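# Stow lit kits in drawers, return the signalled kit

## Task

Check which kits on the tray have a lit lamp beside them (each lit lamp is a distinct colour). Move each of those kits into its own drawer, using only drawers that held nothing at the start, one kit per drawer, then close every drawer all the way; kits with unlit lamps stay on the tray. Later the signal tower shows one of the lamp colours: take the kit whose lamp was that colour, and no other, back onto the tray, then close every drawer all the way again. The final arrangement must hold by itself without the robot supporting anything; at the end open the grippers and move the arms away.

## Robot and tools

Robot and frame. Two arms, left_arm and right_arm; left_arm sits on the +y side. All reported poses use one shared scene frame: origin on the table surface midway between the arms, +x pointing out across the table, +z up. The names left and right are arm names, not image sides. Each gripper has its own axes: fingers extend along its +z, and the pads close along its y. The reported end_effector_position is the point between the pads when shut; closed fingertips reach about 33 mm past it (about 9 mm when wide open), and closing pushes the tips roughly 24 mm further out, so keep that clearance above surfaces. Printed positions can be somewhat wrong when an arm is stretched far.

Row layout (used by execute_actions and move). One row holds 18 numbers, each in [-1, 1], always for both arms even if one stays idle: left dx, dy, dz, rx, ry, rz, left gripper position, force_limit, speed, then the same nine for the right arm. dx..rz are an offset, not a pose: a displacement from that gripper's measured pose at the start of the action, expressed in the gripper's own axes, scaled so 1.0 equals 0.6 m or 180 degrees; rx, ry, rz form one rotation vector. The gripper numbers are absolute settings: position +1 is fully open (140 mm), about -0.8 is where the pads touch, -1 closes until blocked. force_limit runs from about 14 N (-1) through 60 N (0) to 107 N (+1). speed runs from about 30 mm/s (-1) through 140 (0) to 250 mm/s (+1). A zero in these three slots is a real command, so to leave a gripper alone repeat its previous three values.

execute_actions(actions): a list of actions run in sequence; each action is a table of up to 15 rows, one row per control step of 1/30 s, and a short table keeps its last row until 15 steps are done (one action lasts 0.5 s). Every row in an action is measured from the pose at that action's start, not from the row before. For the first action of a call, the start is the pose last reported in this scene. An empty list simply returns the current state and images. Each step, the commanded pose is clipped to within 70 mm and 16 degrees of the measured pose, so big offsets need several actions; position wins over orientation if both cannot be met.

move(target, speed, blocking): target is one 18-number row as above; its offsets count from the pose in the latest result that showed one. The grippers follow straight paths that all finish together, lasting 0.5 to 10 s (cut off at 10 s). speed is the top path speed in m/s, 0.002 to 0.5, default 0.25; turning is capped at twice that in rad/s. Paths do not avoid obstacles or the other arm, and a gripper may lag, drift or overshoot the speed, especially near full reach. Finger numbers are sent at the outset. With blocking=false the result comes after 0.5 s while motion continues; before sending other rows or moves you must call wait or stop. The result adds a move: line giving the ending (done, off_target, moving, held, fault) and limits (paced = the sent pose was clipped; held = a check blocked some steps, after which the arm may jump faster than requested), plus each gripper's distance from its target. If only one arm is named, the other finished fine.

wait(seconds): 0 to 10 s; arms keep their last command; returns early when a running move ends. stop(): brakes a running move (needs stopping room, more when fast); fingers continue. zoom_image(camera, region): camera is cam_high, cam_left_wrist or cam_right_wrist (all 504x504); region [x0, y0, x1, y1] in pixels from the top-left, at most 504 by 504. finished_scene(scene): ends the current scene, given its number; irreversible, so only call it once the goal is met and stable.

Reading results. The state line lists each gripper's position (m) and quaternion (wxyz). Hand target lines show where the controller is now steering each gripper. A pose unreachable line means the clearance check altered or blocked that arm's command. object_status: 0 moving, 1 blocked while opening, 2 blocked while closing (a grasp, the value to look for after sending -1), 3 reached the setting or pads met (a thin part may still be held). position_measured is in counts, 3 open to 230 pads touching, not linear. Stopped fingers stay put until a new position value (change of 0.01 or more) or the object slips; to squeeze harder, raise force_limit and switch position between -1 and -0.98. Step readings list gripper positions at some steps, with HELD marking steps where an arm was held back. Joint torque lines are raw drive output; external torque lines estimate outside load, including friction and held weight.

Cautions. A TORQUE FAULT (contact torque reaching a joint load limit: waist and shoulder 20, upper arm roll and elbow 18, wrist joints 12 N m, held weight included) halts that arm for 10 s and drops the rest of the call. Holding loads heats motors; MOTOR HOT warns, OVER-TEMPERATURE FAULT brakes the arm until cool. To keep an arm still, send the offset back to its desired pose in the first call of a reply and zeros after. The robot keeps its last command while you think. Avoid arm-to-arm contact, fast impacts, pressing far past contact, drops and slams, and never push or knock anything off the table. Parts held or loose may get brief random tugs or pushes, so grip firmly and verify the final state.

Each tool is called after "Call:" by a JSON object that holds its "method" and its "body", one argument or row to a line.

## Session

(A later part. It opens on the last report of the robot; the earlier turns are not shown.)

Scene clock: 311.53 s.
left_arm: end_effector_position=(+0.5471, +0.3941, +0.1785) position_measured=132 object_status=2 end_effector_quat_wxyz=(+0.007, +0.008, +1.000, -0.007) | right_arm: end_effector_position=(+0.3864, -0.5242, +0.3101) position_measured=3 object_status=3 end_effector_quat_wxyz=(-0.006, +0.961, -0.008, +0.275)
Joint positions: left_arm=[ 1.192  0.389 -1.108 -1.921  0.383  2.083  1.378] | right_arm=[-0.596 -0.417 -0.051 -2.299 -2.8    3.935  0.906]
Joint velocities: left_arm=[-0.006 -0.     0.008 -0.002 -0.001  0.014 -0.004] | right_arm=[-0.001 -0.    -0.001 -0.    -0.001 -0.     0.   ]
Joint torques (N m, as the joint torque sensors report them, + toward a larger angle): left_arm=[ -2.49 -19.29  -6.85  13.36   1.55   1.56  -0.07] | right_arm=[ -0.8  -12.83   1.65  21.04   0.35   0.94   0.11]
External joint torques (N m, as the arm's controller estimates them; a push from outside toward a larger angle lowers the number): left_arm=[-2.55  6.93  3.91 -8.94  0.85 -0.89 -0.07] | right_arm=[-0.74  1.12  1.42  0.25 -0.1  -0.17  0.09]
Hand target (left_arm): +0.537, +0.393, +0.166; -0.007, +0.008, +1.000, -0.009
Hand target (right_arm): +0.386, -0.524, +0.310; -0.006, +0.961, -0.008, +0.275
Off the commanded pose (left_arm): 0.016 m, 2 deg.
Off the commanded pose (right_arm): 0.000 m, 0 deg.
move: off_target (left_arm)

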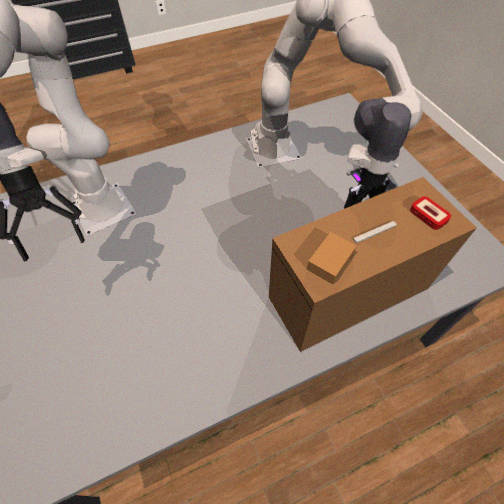

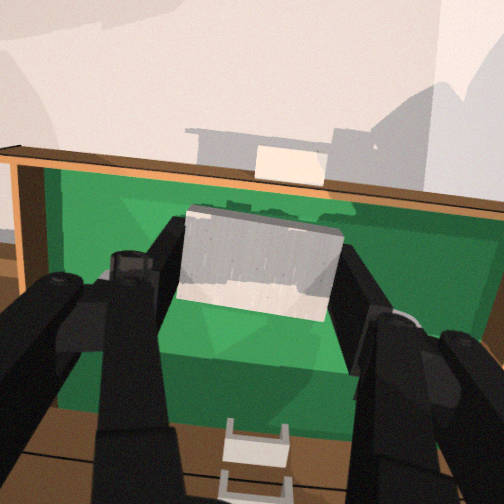

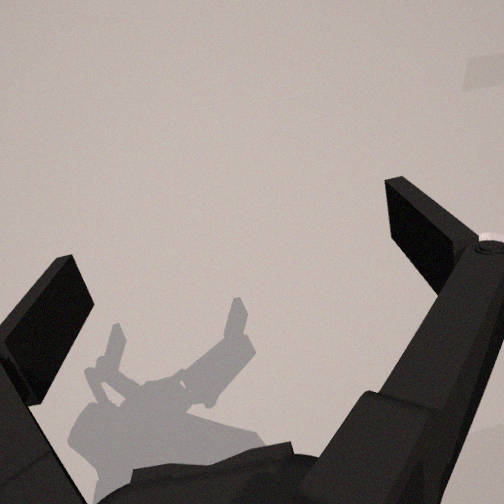

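Call:
{"method": "move", "body": {
  "target": [0,0,-0.003,0,0,0,0.25,0,-0.5,0,0,0,0,0,0,1,0,0]
}}

Call:
{"method": "move", "body": {
  "target": [0.02,0,-0.09,0,0,0,0.25,0,0,0,0,0,0,0,0,1,0,0],
  "speed": 0.15
}}

Call:
{"method": "move", "body": {
  "target": [0.15,0.003,0.02,0,-0.155,0,0,0,0,0,0,0,0,0,0,1,0,0]
}}

Scene clock: 314.43 s.
left_arm: end_effector_position=(+0.5477, +0.3939, +0.1794) position_measured=98 object_status=3 end_effector_quat_wxyz=(+0.008, +0.008, +1.000, -0.007) | right_arm: end_effector_position=(+0.3864, -0.5242, +0.3101) position_measured=3 object_status=3 end_effector_quat_wxyz=(-0.006, +0.961, -0.008, +0.275)
Joint positions: left_arm=[ 1.192  0.388 -1.108 -1.919  0.383  2.083  1.377] | right_arm=[-0.596 -0.417 -0.051 -2.299 -2.8    3.935  0.906]
Joint velocities: left_arm=[-0.     0.     0.    -0.    -0.    -0.004 -0.001] | right_arm=[-0.    -0.002  0.001  0.     0.001  0.    -0.002]
Joint torques (N m, as the joint torque sensors report them, + toward a larger angle): left_arm=[  2.26 -27.48 -12.05  22.88  -0.11   2.02   0.12] | right_arm=[ -0.6  -13.08   1.23  21.     0.39   0.95   0.1 ]
External joint torques (N m, as the arm's controller estimates them; a push from outside toward a larger angle lowers the number): left_arm=[ 2.18 -1.28 -1.34  0.51 -0.82 -0.44  0.12] | right_arm=[-0.6   0.94  0.92  0.16 -0.08 -0.16  0.08]
Hand target (left_arm): +0.547, +0.394, +0.180; +0.007, +0.008, +1.000, -0.007
Hand target (right_arm): +0.386, -0.524, +0.310; -0.006, +0.961, -0.008, +0.275
Off the commanded pose (left_arm): 0.001 m, 0 deg.
Off the commanded pose (right_arm): 0.000 m, 0 deg.
move: done

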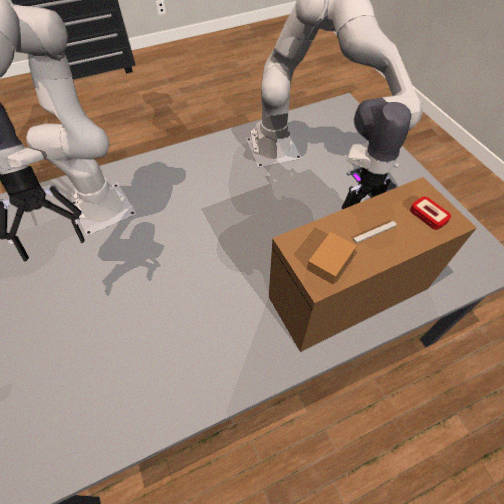

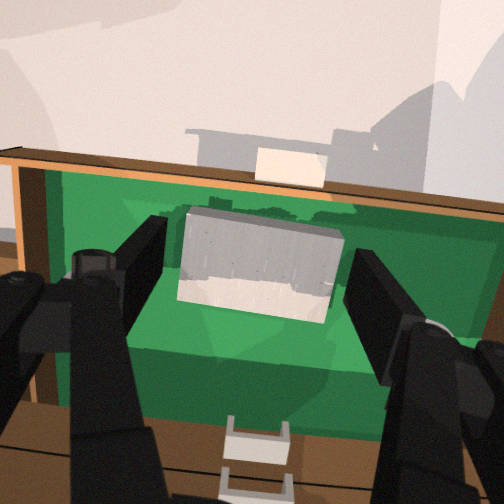

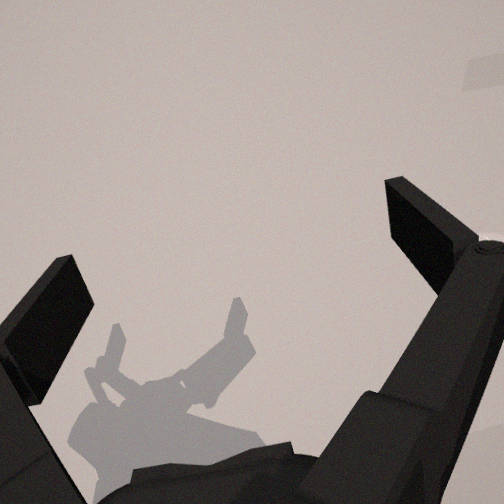

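Scene clock: 315.40 s.
left_arm: end_effector_position=(+0.5362, +0.3959, +0.2341) position_measured=98 object_status=3 end_effector_quat_wxyz=(+0.010, +0.004, +1.000, -0.005) | right_arm: end_effector_position=(+0.3864, -0.5242, +0.3101) position_measured=3 object_status=3 end_effector_quat_wxyz=(-0.006, +0.961, -0.008, +0.275)
Joint positions: left_arm=[ 1.315  0.274 -1.221 -1.895  0.273  1.998  1.44 ] | right_arm=[-0.596 -0.417 -0.051 -2.299 -2.8    3.935  0.906]
Joint velocities: left_arm=[ 0.009 -0.001 -0.013  0.001  0.    -0.01   0.021] | right_arm=[-0.     0.    -0.     0.001  0.001 -0.001 -0.   ]
Joint torques (N m, as the joint torque sensors report them, + toward a larger angle): left_arm=[  2.68 -20.47  -9.81  22.93  -0.35   1.96   0.28] | right_arm=[ -0.54 -12.91   1.35  20.82   0.36   0.95   0.11]
External joint torques (N m, as the arm's controller estimates them; a push from outside toward a larger angle lowers the number): left_arm=[ 2.8  -0.1  -1.62 -0.47 -1.09 -0.5   0.28] | right_arm=[-0.51  0.95  1.09  0.09 -0.1  -0.15  0.09]
Hand target (left_arm): +0.534, +0.395, +0.234; +0.007, +0.008, +1.000, -0.007
Hand target (right_arm): +0.386, -0.524, +0.310; -0.006, +0.961, -0.008, +0.275
Off the commanded pose (left_arm): 0.002 m, 1 deg.
Off the commanded pose (right_arm): 0.000 m, 0 deg.
move: done

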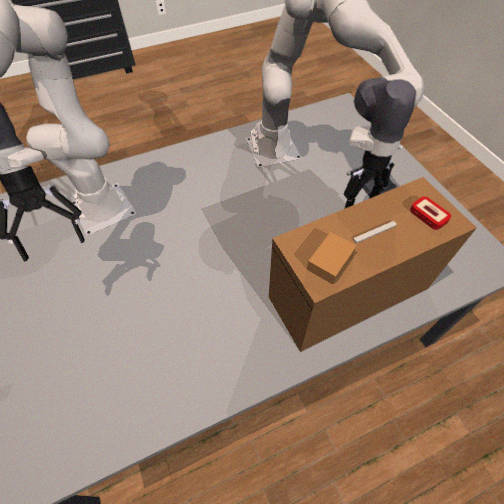

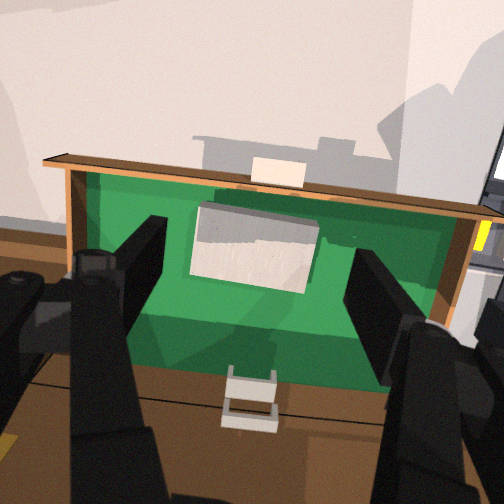

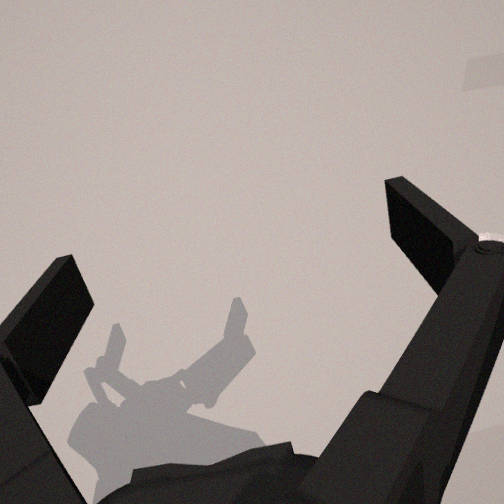

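Scene clock: 317.50 s.
left_arm: end_effector_position=(+0.4464, +0.3907, +0.2162) position_measured=129 object_status=3 end_effector_quat_wxyz=(+0.243, +0.003, +0.970, -0.011) | right_arm: end_effector_position=(+0.3864, -0.5242, +0.3101) position_measured=3 object_status=3 end_effector_quat_wxyz=(-0.006, +0.961, -0.008, +0.275)
Joint positions: left_arm=[ 0.717 -0.519 -0.581 -2.719 -0.717  2.683  2.158] | right_arm=[-0.596 -0.417 -0.051 -2.299 -2.8    3.935  0.906]
Joint velocities: left_arm=[-0.007  0.002  0.006 -0.001 -0.001  0.012  0.03 ] | right_arm=[ 0.002 -0.001  0.    -0.001 -0.001 -0.     0.001]
Joint torques (N m, as the joint torque sensors report them, + toward a larger angle): left_arm=[-1.6  -9.34  5.9  19.76  0.9   3.51  0.24] | right_arm=[ -0.63 -13.1    1.51  21.15   0.36   0.96   0.08]
External joint torques (N m, as the arm's controller estimates them; a push from outside toward a larger angle lowers the number): left_arm=[-1.62  1.04  0.17 -1.97 -0.03  0.45  0.26] | right_arm=[-0.64  0.83  1.19  0.37 -0.1  -0.15  0.07]
Hand target (left_arm): +0.446, +0.391, +0.215; +0.243, +0.009, +0.970, -0.009
Hand target (right_arm): +0.386, -0.524, +0.310; -0.006, +0.961, -0.008, +0.275
Off the commanded pose (left_arm): 0.008 m, 1 deg.
Off the commanded pose (right_arm): 0.000 m, 0 deg.
move: off_target (left_arm)

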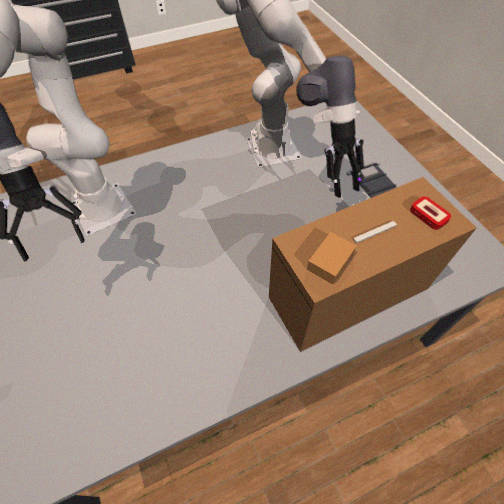

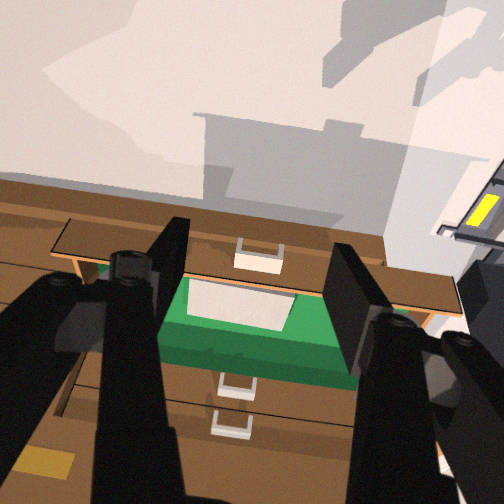

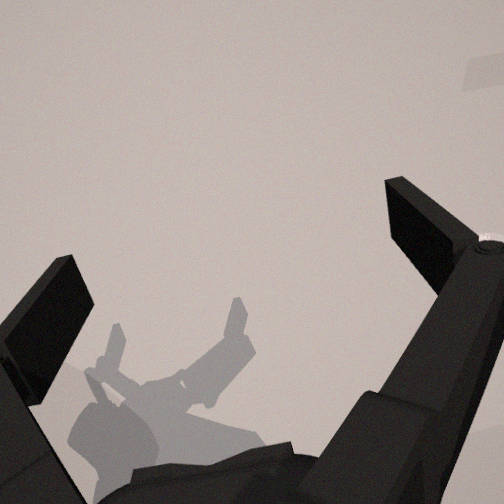

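Call:
{"method": "move", "body": {
  "target": [0,0.008,0.065,-0.007,0,0,0,0,0,0,0,0,0,0,0,1,0,0],
  "speed": 0.1
}}

Call:
{"method": "move", "body": {
  "target": [-0.198,0,0.106,0,0,0,0,0,0,0,0,0,0,0,0,1,0,0],
  "speed": 0.07
}}

Scene clock: 321.23 s.
left_arm: end_effector_position=(+0.4641, +0.3926, +0.1808) position_measured=129 object_status=3 end_effector_quat_wxyz=(+0.242, +0.003, +0.970, -0.003) | right_arm: end_effector_position=(+0.3864, -0.5242, +0.3101) position_measured=3 object_status=3 end_effector_quat_wxyz=(-0.006, +0.961, -0.008, +0.275)
Joint positions: left_arm=[ 0.753 -0.37  -0.653 -2.703 -0.717  2.831  2.162] | right_arm=[-0.596 -0.417 -0.051 -2.299 -2.8    3.935  0.906]
Joint velocities: left_arm=[-0.     0.001 -0.    -0.     0.     0.01  -0.002] | right_arm=[-0.    -0.001 -0.001 -0.001  0.    -0.     0.001]
Joint torques (N m, as the joint torque sensors report them, + toward a larger angle): left_arm=[  1.39 -12.87   3.11  21.75   0.95   3.52  -0.06] | right_arm=[ -0.69 -12.87   1.32  20.85   0.34   0.95   0.14]
External joint torques (N m, as the arm's controller estimates them; a push from outside toward a larger angle lowers the number): left_arm=[ 1.43  0.41 -1.56  1.23 -0.02  0.46 -0.05] | right_arm=[-0.66  0.98  1.04  0.12 -0.12 -0.16  0.13]
Hand target (left_arm): +0.466, +0.393, +0.182; +0.244, +0.001, +0.970, -0.002
Hand target (right_arm): +0.386, -0.524, +0.310; -0.006, +0.961, -0.008, +0.275
Off the commanded pose (left_arm): 0.002 m, 0 deg.
Off the commanded pose (right_arm): 0.000 m, 0 deg.
move: done

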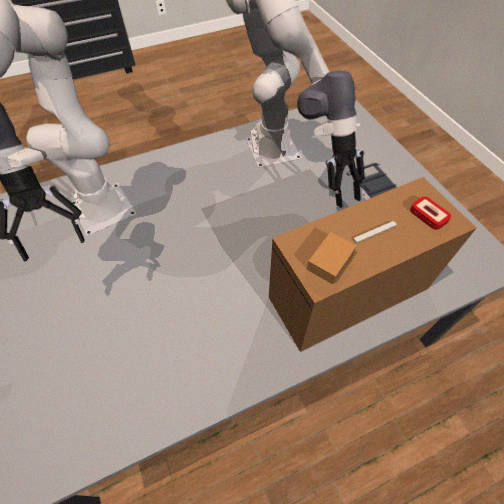

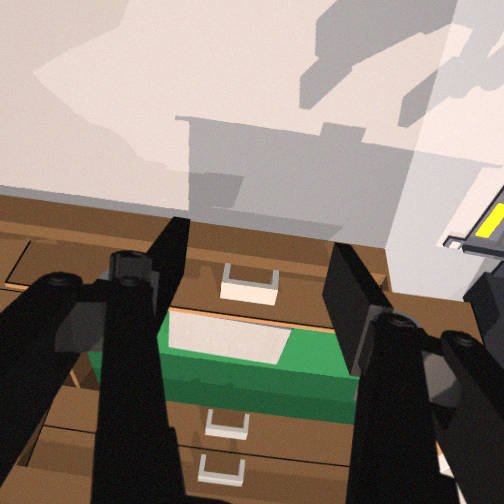

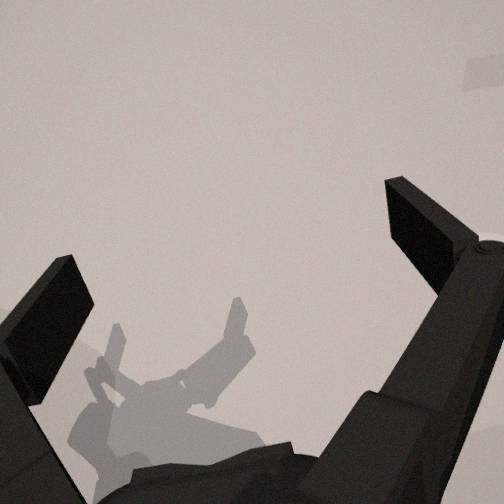

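Scene clock: 324.17 s.
left_arm: end_effector_position=(+0.5982, +0.3959, +0.1826) position_measured=129 object_status=3 end_effector_quat_wxyz=(+0.245, +0.006, +0.970, -0.001) | right_arm: end_effector_position=(+0.3864, -0.5242, +0.3101) position_measured=3 object_status=3 end_effector_quat_wxyz=(-0.006, +0.961, -0.008, +0.275)
Joint positions: left_arm=[ 0.991  0.088 -0.801 -2.322  0.085  2.876  1.582] | right_arm=[-0.596 -0.417 -0.051 -2.299 -2.8    3.935  0.906]
Joint velocities: left_arm=[-0.011  0.002  0.011  0.002  0.017 -0.001 -0.05 ] | right_arm=[0.    0.002 0.    0.    0.001 0.    0.001]
Joint torques (N m, as the joint torque sensors report them, + toward a larger angle): left_arm=[ -1.19 -23.22  -1.09  22.7    1.6    2.87  -0.08] | right_arm=[ -0.35 -13.11   1.35  20.96   0.37   0.94   0.12]
External joint torques (N m, as the arm's controller estimates them; a push from outside toward a larger angle lowers the number): left_arm=[-1.19  0.54  0.8   0.72  1.03 -0.39 -0.07] | right_arm=[-0.35  0.74  1.05  0.2  -0.09 -0.16  0.1 ]
Hand target (left_arm): +0.599, +0.396, +0.183; +0.245, +0.000, +0.970, -0.002
Hand target (right_arm): +0.386, -0.524, +0.310; -0.006, +0.961, -0.008, +0.275
Off the commanded pose (left_arm): 0.005 m, 1 deg.
Off the commanded pose (right_arm): 0.000 m, 0 deg.
move: off_target (left_arm)

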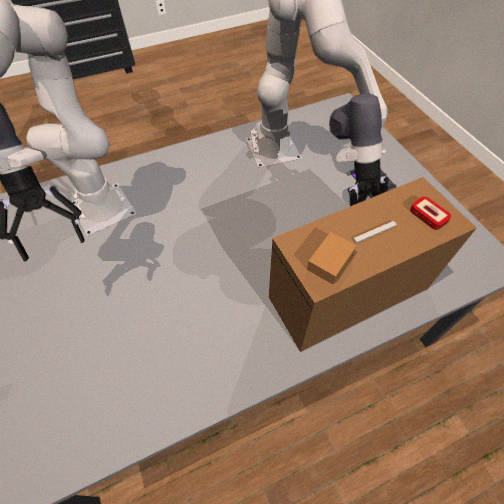

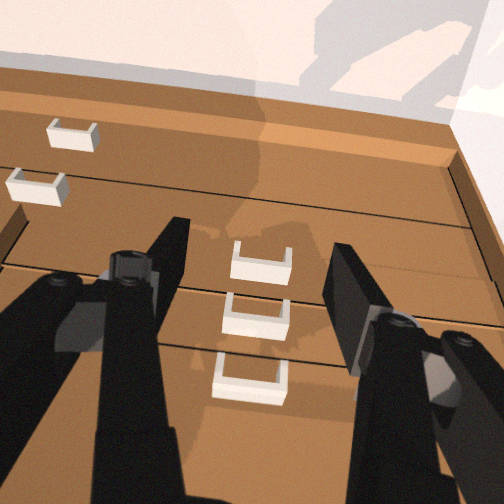

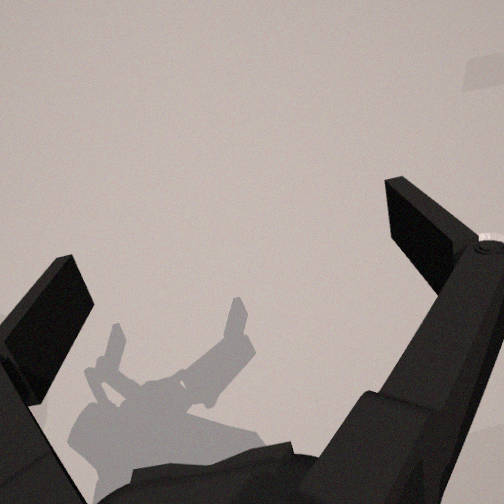

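Call:
{"method": "move", "body": {
  "target": [-0.032,0,0.005,0,0,0,0,0,0,0,0,0,0,0,0,1,0,0],
  "speed": 0.025
}}

Scene clock: 326.67 s.
left_arm: end_effector_position=(+0.6053, +0.3972, +0.1825) position_measured=129 object_status=3 end_effector_quat_wxyz=(+0.231, +0.002, +0.973, +0.001) | right_arm: end_effector_position=(+0.3864, -0.5242, +0.3101) position_measured=3 object_status=3 end_effector_quat_wxyz=(-0.006, +0.961, -0.008, +0.275)
Joint positions: left_arm=[ 0.971  0.124 -0.78  -2.265  0.16   2.815  1.517] | right_arm=[-0.596 -0.417 -0.051 -2.299 -2.8    3.935  0.906]
Joint velocities: left_arm=[-0.     0.017 -0.001  0.011  0.023 -0.01  -0.037] | right_arm=[-0.001  0.001  0.    -0.     0.001 -0.001 -0.001]
Joint torques (N m, as the joint torque sensors report them, + toward a larger angle): left_arm=[ -0.67 -18.71  -1.78  27.64   1.92   7.16   0.65] | right_arm=[ -0.46 -12.93   1.32  20.81   0.37   0.98   0.1 ]
External joint torques (N m, as the arm's controller estimates them; a push from outside toward a larger angle lowers the number): left_arm=[-0.38  7.16  1.15  5.22  1.37  3.89  0.66] | right_arm=[-0.47  0.97  1.    0.05 -0.09 -0.13  0.09]
Hand target (left_arm): +0.616, +0.396, +0.190; +0.245, +0.006, +0.969, -0.001
Hand target (right_arm): +0.386, -0.524, +0.310; -0.006, +0.961, -0.008, +0.275
Off the commanded pose (left_arm): 0.013 m, 2 deg.
Off the commanded pose (right_arm): 0.000 m, 0 deg.
move: off_target (left_arm)

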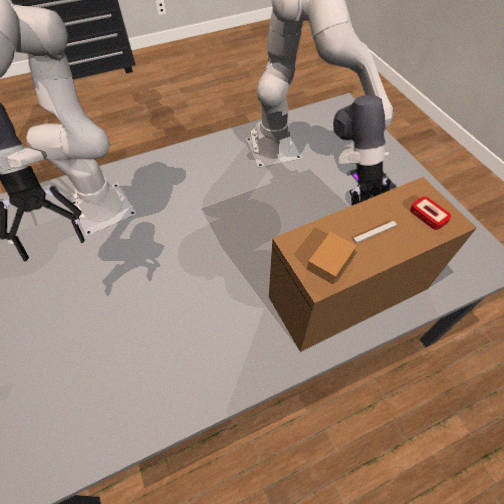

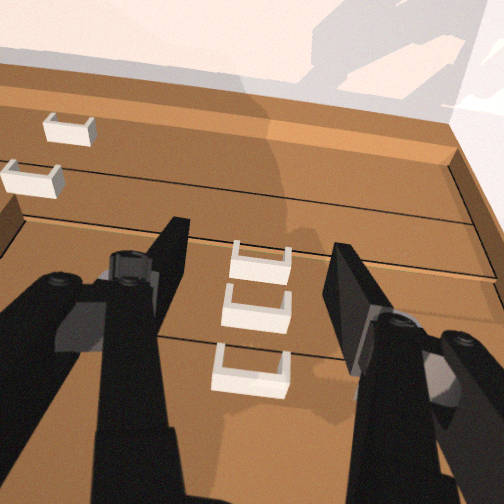

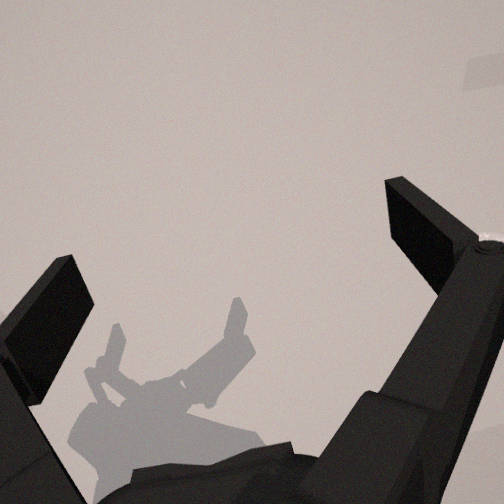

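Call:
{"method": "move", "body": {
  "target": [0.003,0,-0.06,0,-0.009,0,0,0,0,0,0,0,0,0,0,1,0,0],
  "speed": 0.06
}}

Call:
{"method": "move", "body": {
  "target": [-0.021,0,0.014,0,0,0,0,0,0,0,0,0,0,0,0,1,0,0],
  "speed": 0.04
}}

Scene clock: 330.83 s.
left_arm: end_effector_position=(+0.5890, +0.3965, +0.2146) position_measured=129 object_status=3 end_effector_quat_wxyz=(+0.245, -0.004, +0.969, -0.001) | right_arm: end_effector_position=(+0.3864, -0.5242, +0.3101) position_measured=3 object_status=3 end_effector_quat_wxyz=(-0.006, +0.961, -0.008, +0.275)
Joint positions: left_arm=[ 0.993 -0.027 -0.813 -2.326 -0.115  2.801  1.703] | right_arm=[-0.596 -0.417 -0.051 -2.299 -2.8    3.935  0.906]
Joint velocities: left_arm=[-0.001 -0.     0.    -0.002 -0.014  0.001  0.046] | right_arm=[-0.     0.    -0.     0.001 -0.001 -0.001  0.001]
Joint torques (N m, as the joint torque sensors report them, + toward a larger angle): left_arm=[ -1.   -22.39   1.32  21.27  -0.42   2.89   0.23] | right_arm=[ -0.46 -13.14   1.25  21.07   0.37   0.95   0.1 ]
External joint torques (N m, as the arm's controller estimates them; a push from outside toward a larger angle lowers the number): left_arm=[-1.02 -1.37  0.75 -1.48 -1.14 -0.36  0.25] | right_arm=[-0.47  0.83  0.94  0.25 -0.09 -0.15  0.09]
Hand target (left_arm): +0.587, +0.396, +0.213; +0.243, +0.003, +0.970, +0.000
Hand target (right_arm): +0.386, -0.524, +0.310; -0.006, +0.961, -0.008, +0.275
Off the commanded pose (left_arm): 0.002 m, 1 deg.
Off the commanded pose (right_arm): 0.000 m, 0 deg.
move: done

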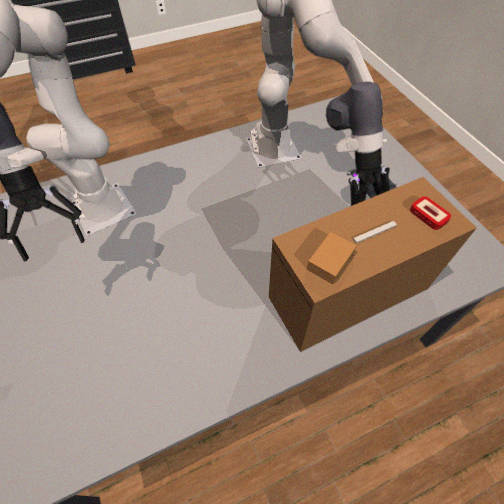

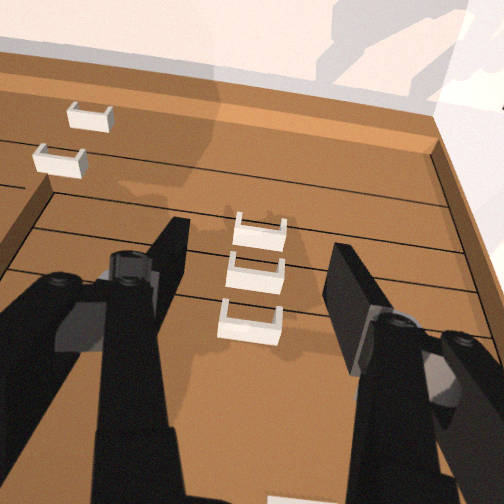

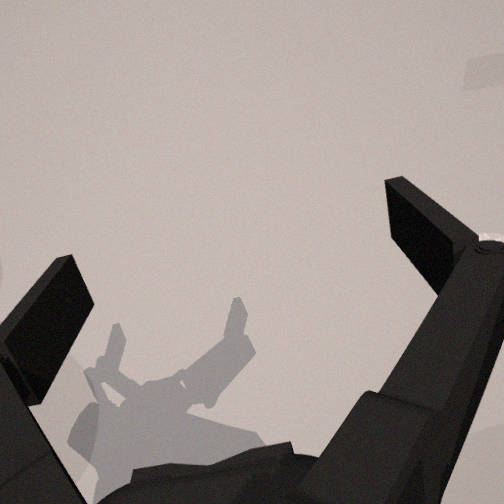

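Scene clock: 331.53 s.
left_arm: end_effector_position=(+0.6015, +0.3956, +0.2120) position_measured=129 object_status=3 end_effector_quat_wxyz=(+0.243, +0.004, +0.970, +0.000) | right_arm: end_effector_position=(+0.3864, -0.5242, +0.3101) position_measured=3 object_status=3 end_effector_quat_wxyz=(-0.006, +0.961, -0.008, +0.275)
Joint positions: left_arm=[ 0.993  0.03  -0.812 -2.284 -0.014  2.795  1.645] | right_arm=[-0.596 -0.417 -0.051 -2.299 -2.8    3.935  0.906]
Joint velocities: left_arm=[-0.001  0.011  0.001  0.009  0.052 -0.011 -0.075] | right_arm=[ 0.001  0.    -0.001  0.001  0.     0.    -0.001]
Joint torques (N m, as the joint torque sensors report them, + toward a larger angle): left_arm=[  0.45 -19.67   0.74  25.52   1.88   3.86   0.12] | right_arm=[ -0.32 -13.06   1.59  20.95   0.37   0.95   0.12]
External joint torques (N m, as the arm's controller estimates them; a push from outside toward a larger angle lowers the number): left_arm=[0.43 3.06 1.4  2.72 1.23 0.61 0.14] | right_arm=[-0.37  0.9   1.23  0.14 -0.1  -0.16  0.11]
Hand target (left_arm): +0.604, +0.397, +0.214; +0.246, -0.004, +0.969, -0.001
Hand target (right_arm): +0.386, -0.524, +0.310; -0.006, +0.961, -0.008, +0.275
Off the commanded pose (left_arm): 0.003 m, 1 deg.
Off the commanded pose (right_arm): 0.000 m, 0 deg.
move: done

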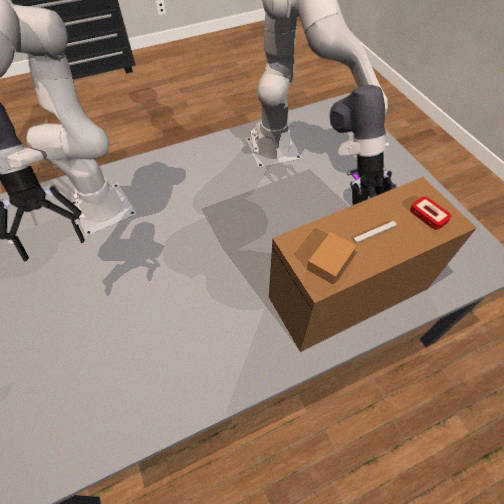

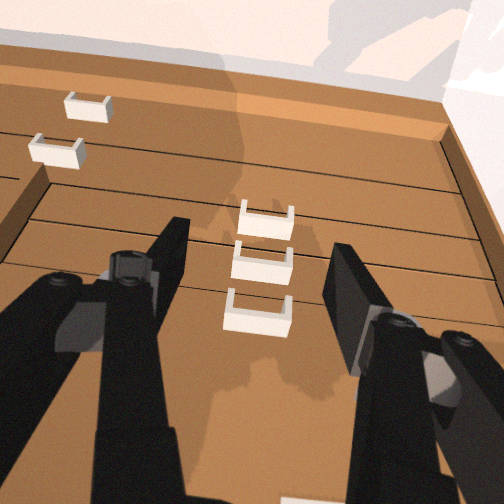

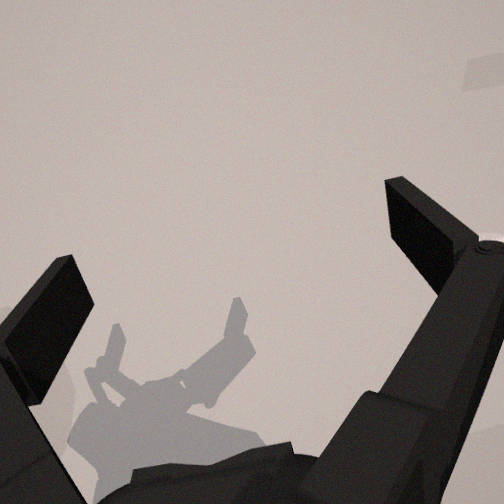

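Call:
{"method": "move", "body": {
  "target": [0.004,0.003,0.013,0,0,0,0,0,0,0,0,0,0,0,0,1,0,0],
  "speed": 0.03
}}

Call:
{"method": "move", "body": {
  "target": [0,0,0,0,0,0,-1,0.3,-0.6,0,0,0,0,0,0,1,0,0]
}}

Scene clock: 334.57 s.
left_arm: end_effector_position=(+0.6013, +0.3962, +0.2038) position_measured=129 object_status=3 end_effector_quat_wxyz=(+0.240, +0.004, +0.971, -0.001) | right_arm: end_effector_position=(+0.3864, -0.5242, +0.3101) position_measured=3 object_status=3 end_effector_quat_wxyz=(-0.006, +0.961, -0.008, +0.275)
Joint positions: left_arm=[ 0.993  0.052 -0.809 -2.284  0.02   2.804  1.622] | right_arm=[-0.596 -0.417 -0.051 -2.299 -2.8    3.935  0.906]
Joint velocities: left_arm=[ 0.001 -0.     0.001 -0.002  0.015  0.002 -0.007] | right_arm=[-0.001 -0.     0.     0.     0.    -0.001  0.001]
Joint torques (N m, as the joint torque sensors report them, + toward a larger angle): left_arm=[  0.28 -20.89  -0.87  21.56   1.71   4.63   0.2 ] | right_arm=[ -0.43 -13.     1.21  20.86   0.37   0.93   0.14]
External joint torques (N m, as the arm's controller estimates them; a push from outside toward a larger angle lowers the number): left_arm=[ 0.19  2.28  0.18 -1.15  1.08  1.37  0.22] | right_arm=[-0.44  0.88  0.9   0.11 -0.09 -0.17  0.12]
Hand target (left_arm): +0.603, +0.398, +0.204; +0.243, +0.004, +0.970, +0.000
Hand target (right_arm): +0.386, -0.524, +0.310; -0.006, +0.961, -0.008, +0.275
Off the commanded pose (left_arm): 0.002 m, 0 deg.
Off the commanded pose (right_arm): 0.000 m, 0 deg.
move: done

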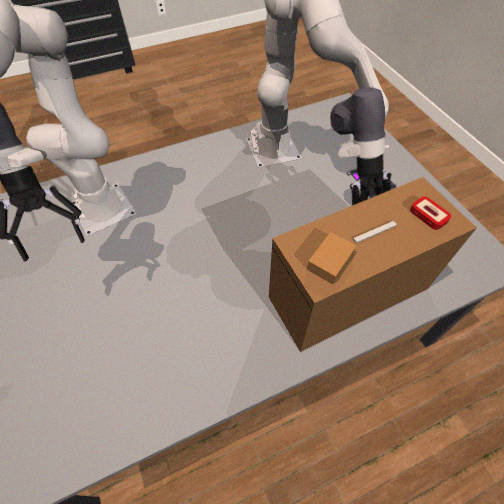

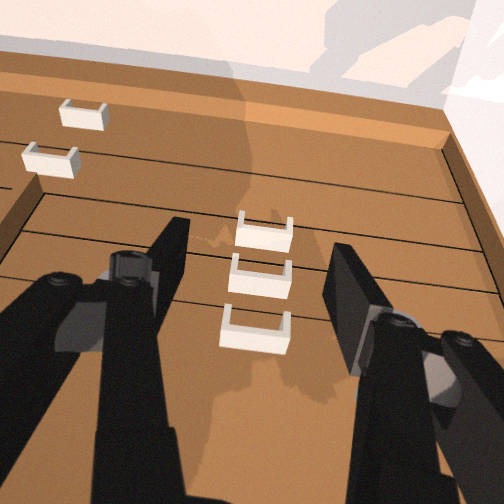

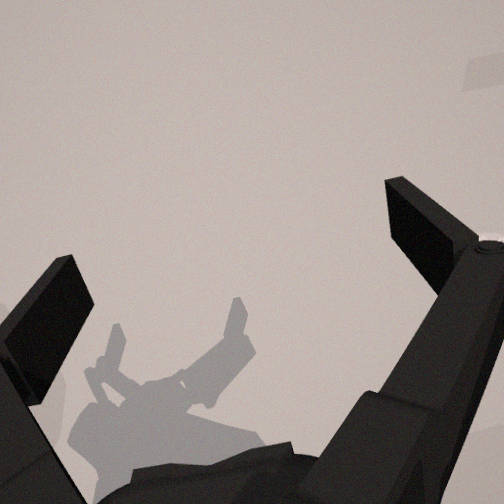

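Scene clock: 335.33 s.
left_arm: end_effector_position=(+0.6003, +0.3982, +0.2030) position_measured=194 object_status=2 end_effector_quat_wxyz=(+0.238, +0.003, +0.971, -0.000) | right_arm: end_effector_position=(+0.3864, -0.5242, +0.3101) position_measured=3 object_status=3 end_effector_quat_wxyz=(-0.006, +0.961, -0.008, +0.275)
Joint positions: left_arm=[ 0.993  0.051 -0.807 -2.285  0.02   2.8    1.622] | right_arm=[-0.596 -0.417 -0.051 -2.299 -2.8    3.935  0.906]
Joint velocities: left_arm=[-0.001 -0.001 -0.    -0.002  0.     0.    -0.   ] | right_arm=[-0.     0.002  0.001  0.002  0.    -0.     0.001]
Joint torques (N m, as the joint torque sensors report them, + toward a larger angle): left_arm=[ -0.65 -22.82  -2.33  21.58   0.51   3.85   0.1 ] | right_arm=[ -0.53 -12.92   1.42  21.14   0.35   0.93   0.13]
External joint torques (N m, as the arm's controller estimates them; a push from outside toward a larger angle lowers the number): left_arm=[-0.62  0.49 -1.2  -1.18 -0.13  0.58  0.11] | right_arm=[-0.57  0.92  1.07  0.37 -0.11 -0.17  0.12]
Hand target (left_arm): +0.601, +0.396, +0.204; +0.240, +0.004, +0.971, -0.001
Hand target (right_arm): +0.386, -0.524, +0.310; -0.006, +0.961, -0.008, +0.275
Off the commanded pose (left_arm): 0.002 m, 0 deg.
Off the commanded pose (right_arm): 0.000 m, 0 deg.
move: done

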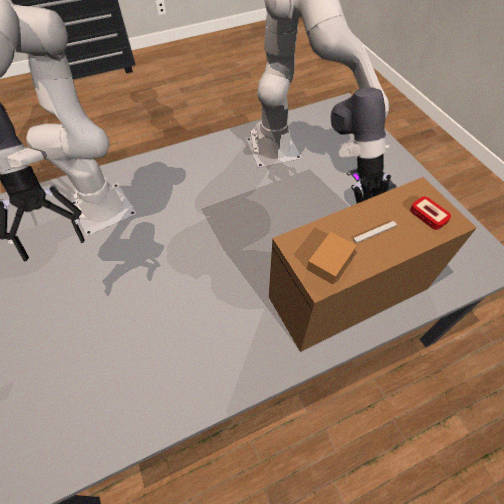

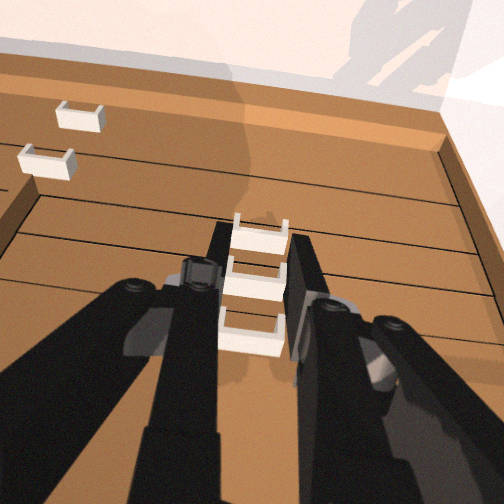

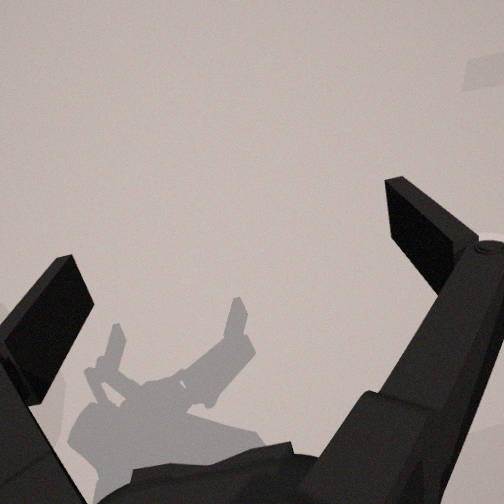

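Call:
{"method": "move", "body": {
  "target": [0.059,0,-0.031,0,0,0,-1,0.3,-0.6,0,0,0,0,0,0,1,0,0],
  "speed": 0.04
}}

Scene clock: 337.37 s.
left_arm: end_effector_position=(+0.5611, +0.3955, +0.2023) position_measured=194 object_status=2 end_effector_quat_wxyz=(+0.236, -0.002, +0.972, -0.002) | right_arm: end_effector_position=(+0.3864, -0.5242, +0.3101) position_measured=3 object_status=3 end_effector_quat_wxyz=(-0.006, +0.961, -0.008, +0.275)
Joint positions: left_arm=[ 0.948 -0.096 -0.776 -2.408 -0.246  2.808  1.805] | right_arm=[-0.596 -0.417 -0.051 -2.299 -2.8    3.935  0.906]
Joint velocities: left_arm=[-0.023 -0.003  0.024 -0.005 -0.041 -0.001  0.073] | right_arm=[-0.     0.001 -0.     0.     0.001 -0.     0.001]
Joint torques (N m, as the joint torque sensors report them, + toward a larger angle): left_arm=[ -0.99 -20.52   2.9   20.4   -0.47   3.55   0.08] | right_arm=[ -0.55 -12.96   1.51  20.9    0.35   0.93   0.09]
External joint torques (N m, as the arm's controller estimates them; a push from outside toward a larger angle lowers the number): left_arm=[-0.91 -0.86  1.13 -1.91 -1.26  0.32  0.07] | right_arm=[-0.47  0.92  1.31  0.12 -0.1  -0.18  0.08]
Hand target (left_arm): +0.560, +0.397, +0.202; +0.237, +0.004, +0.972, -0.001
Hand target (right_arm): +0.386, -0.524, +0.310; -0.006, +0.961, -0.008, +0.275
Off the commanded pose (left_arm): 0.003 m, 1 deg.
Off the commanded pose (right_arm): 0.000 m, 0 deg.
move: done

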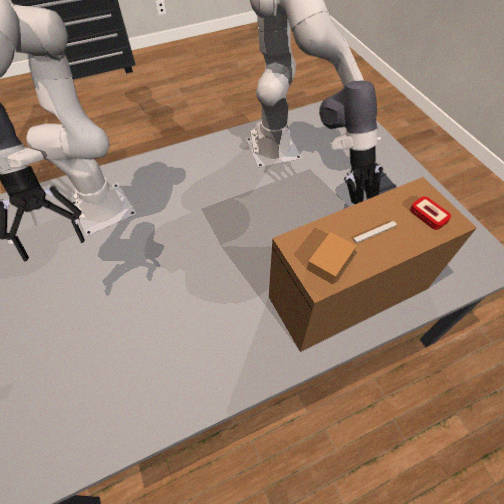

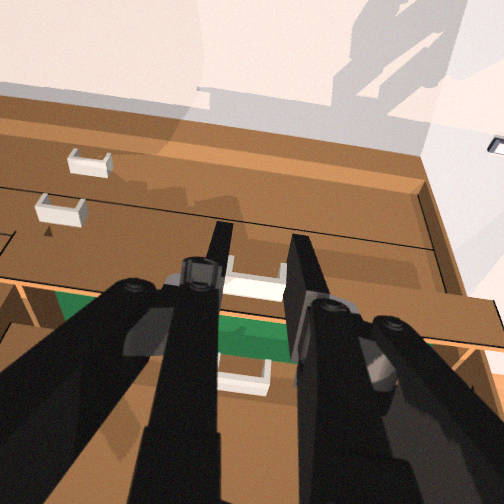

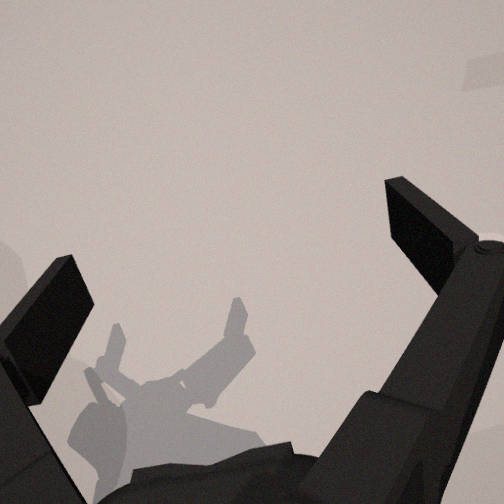

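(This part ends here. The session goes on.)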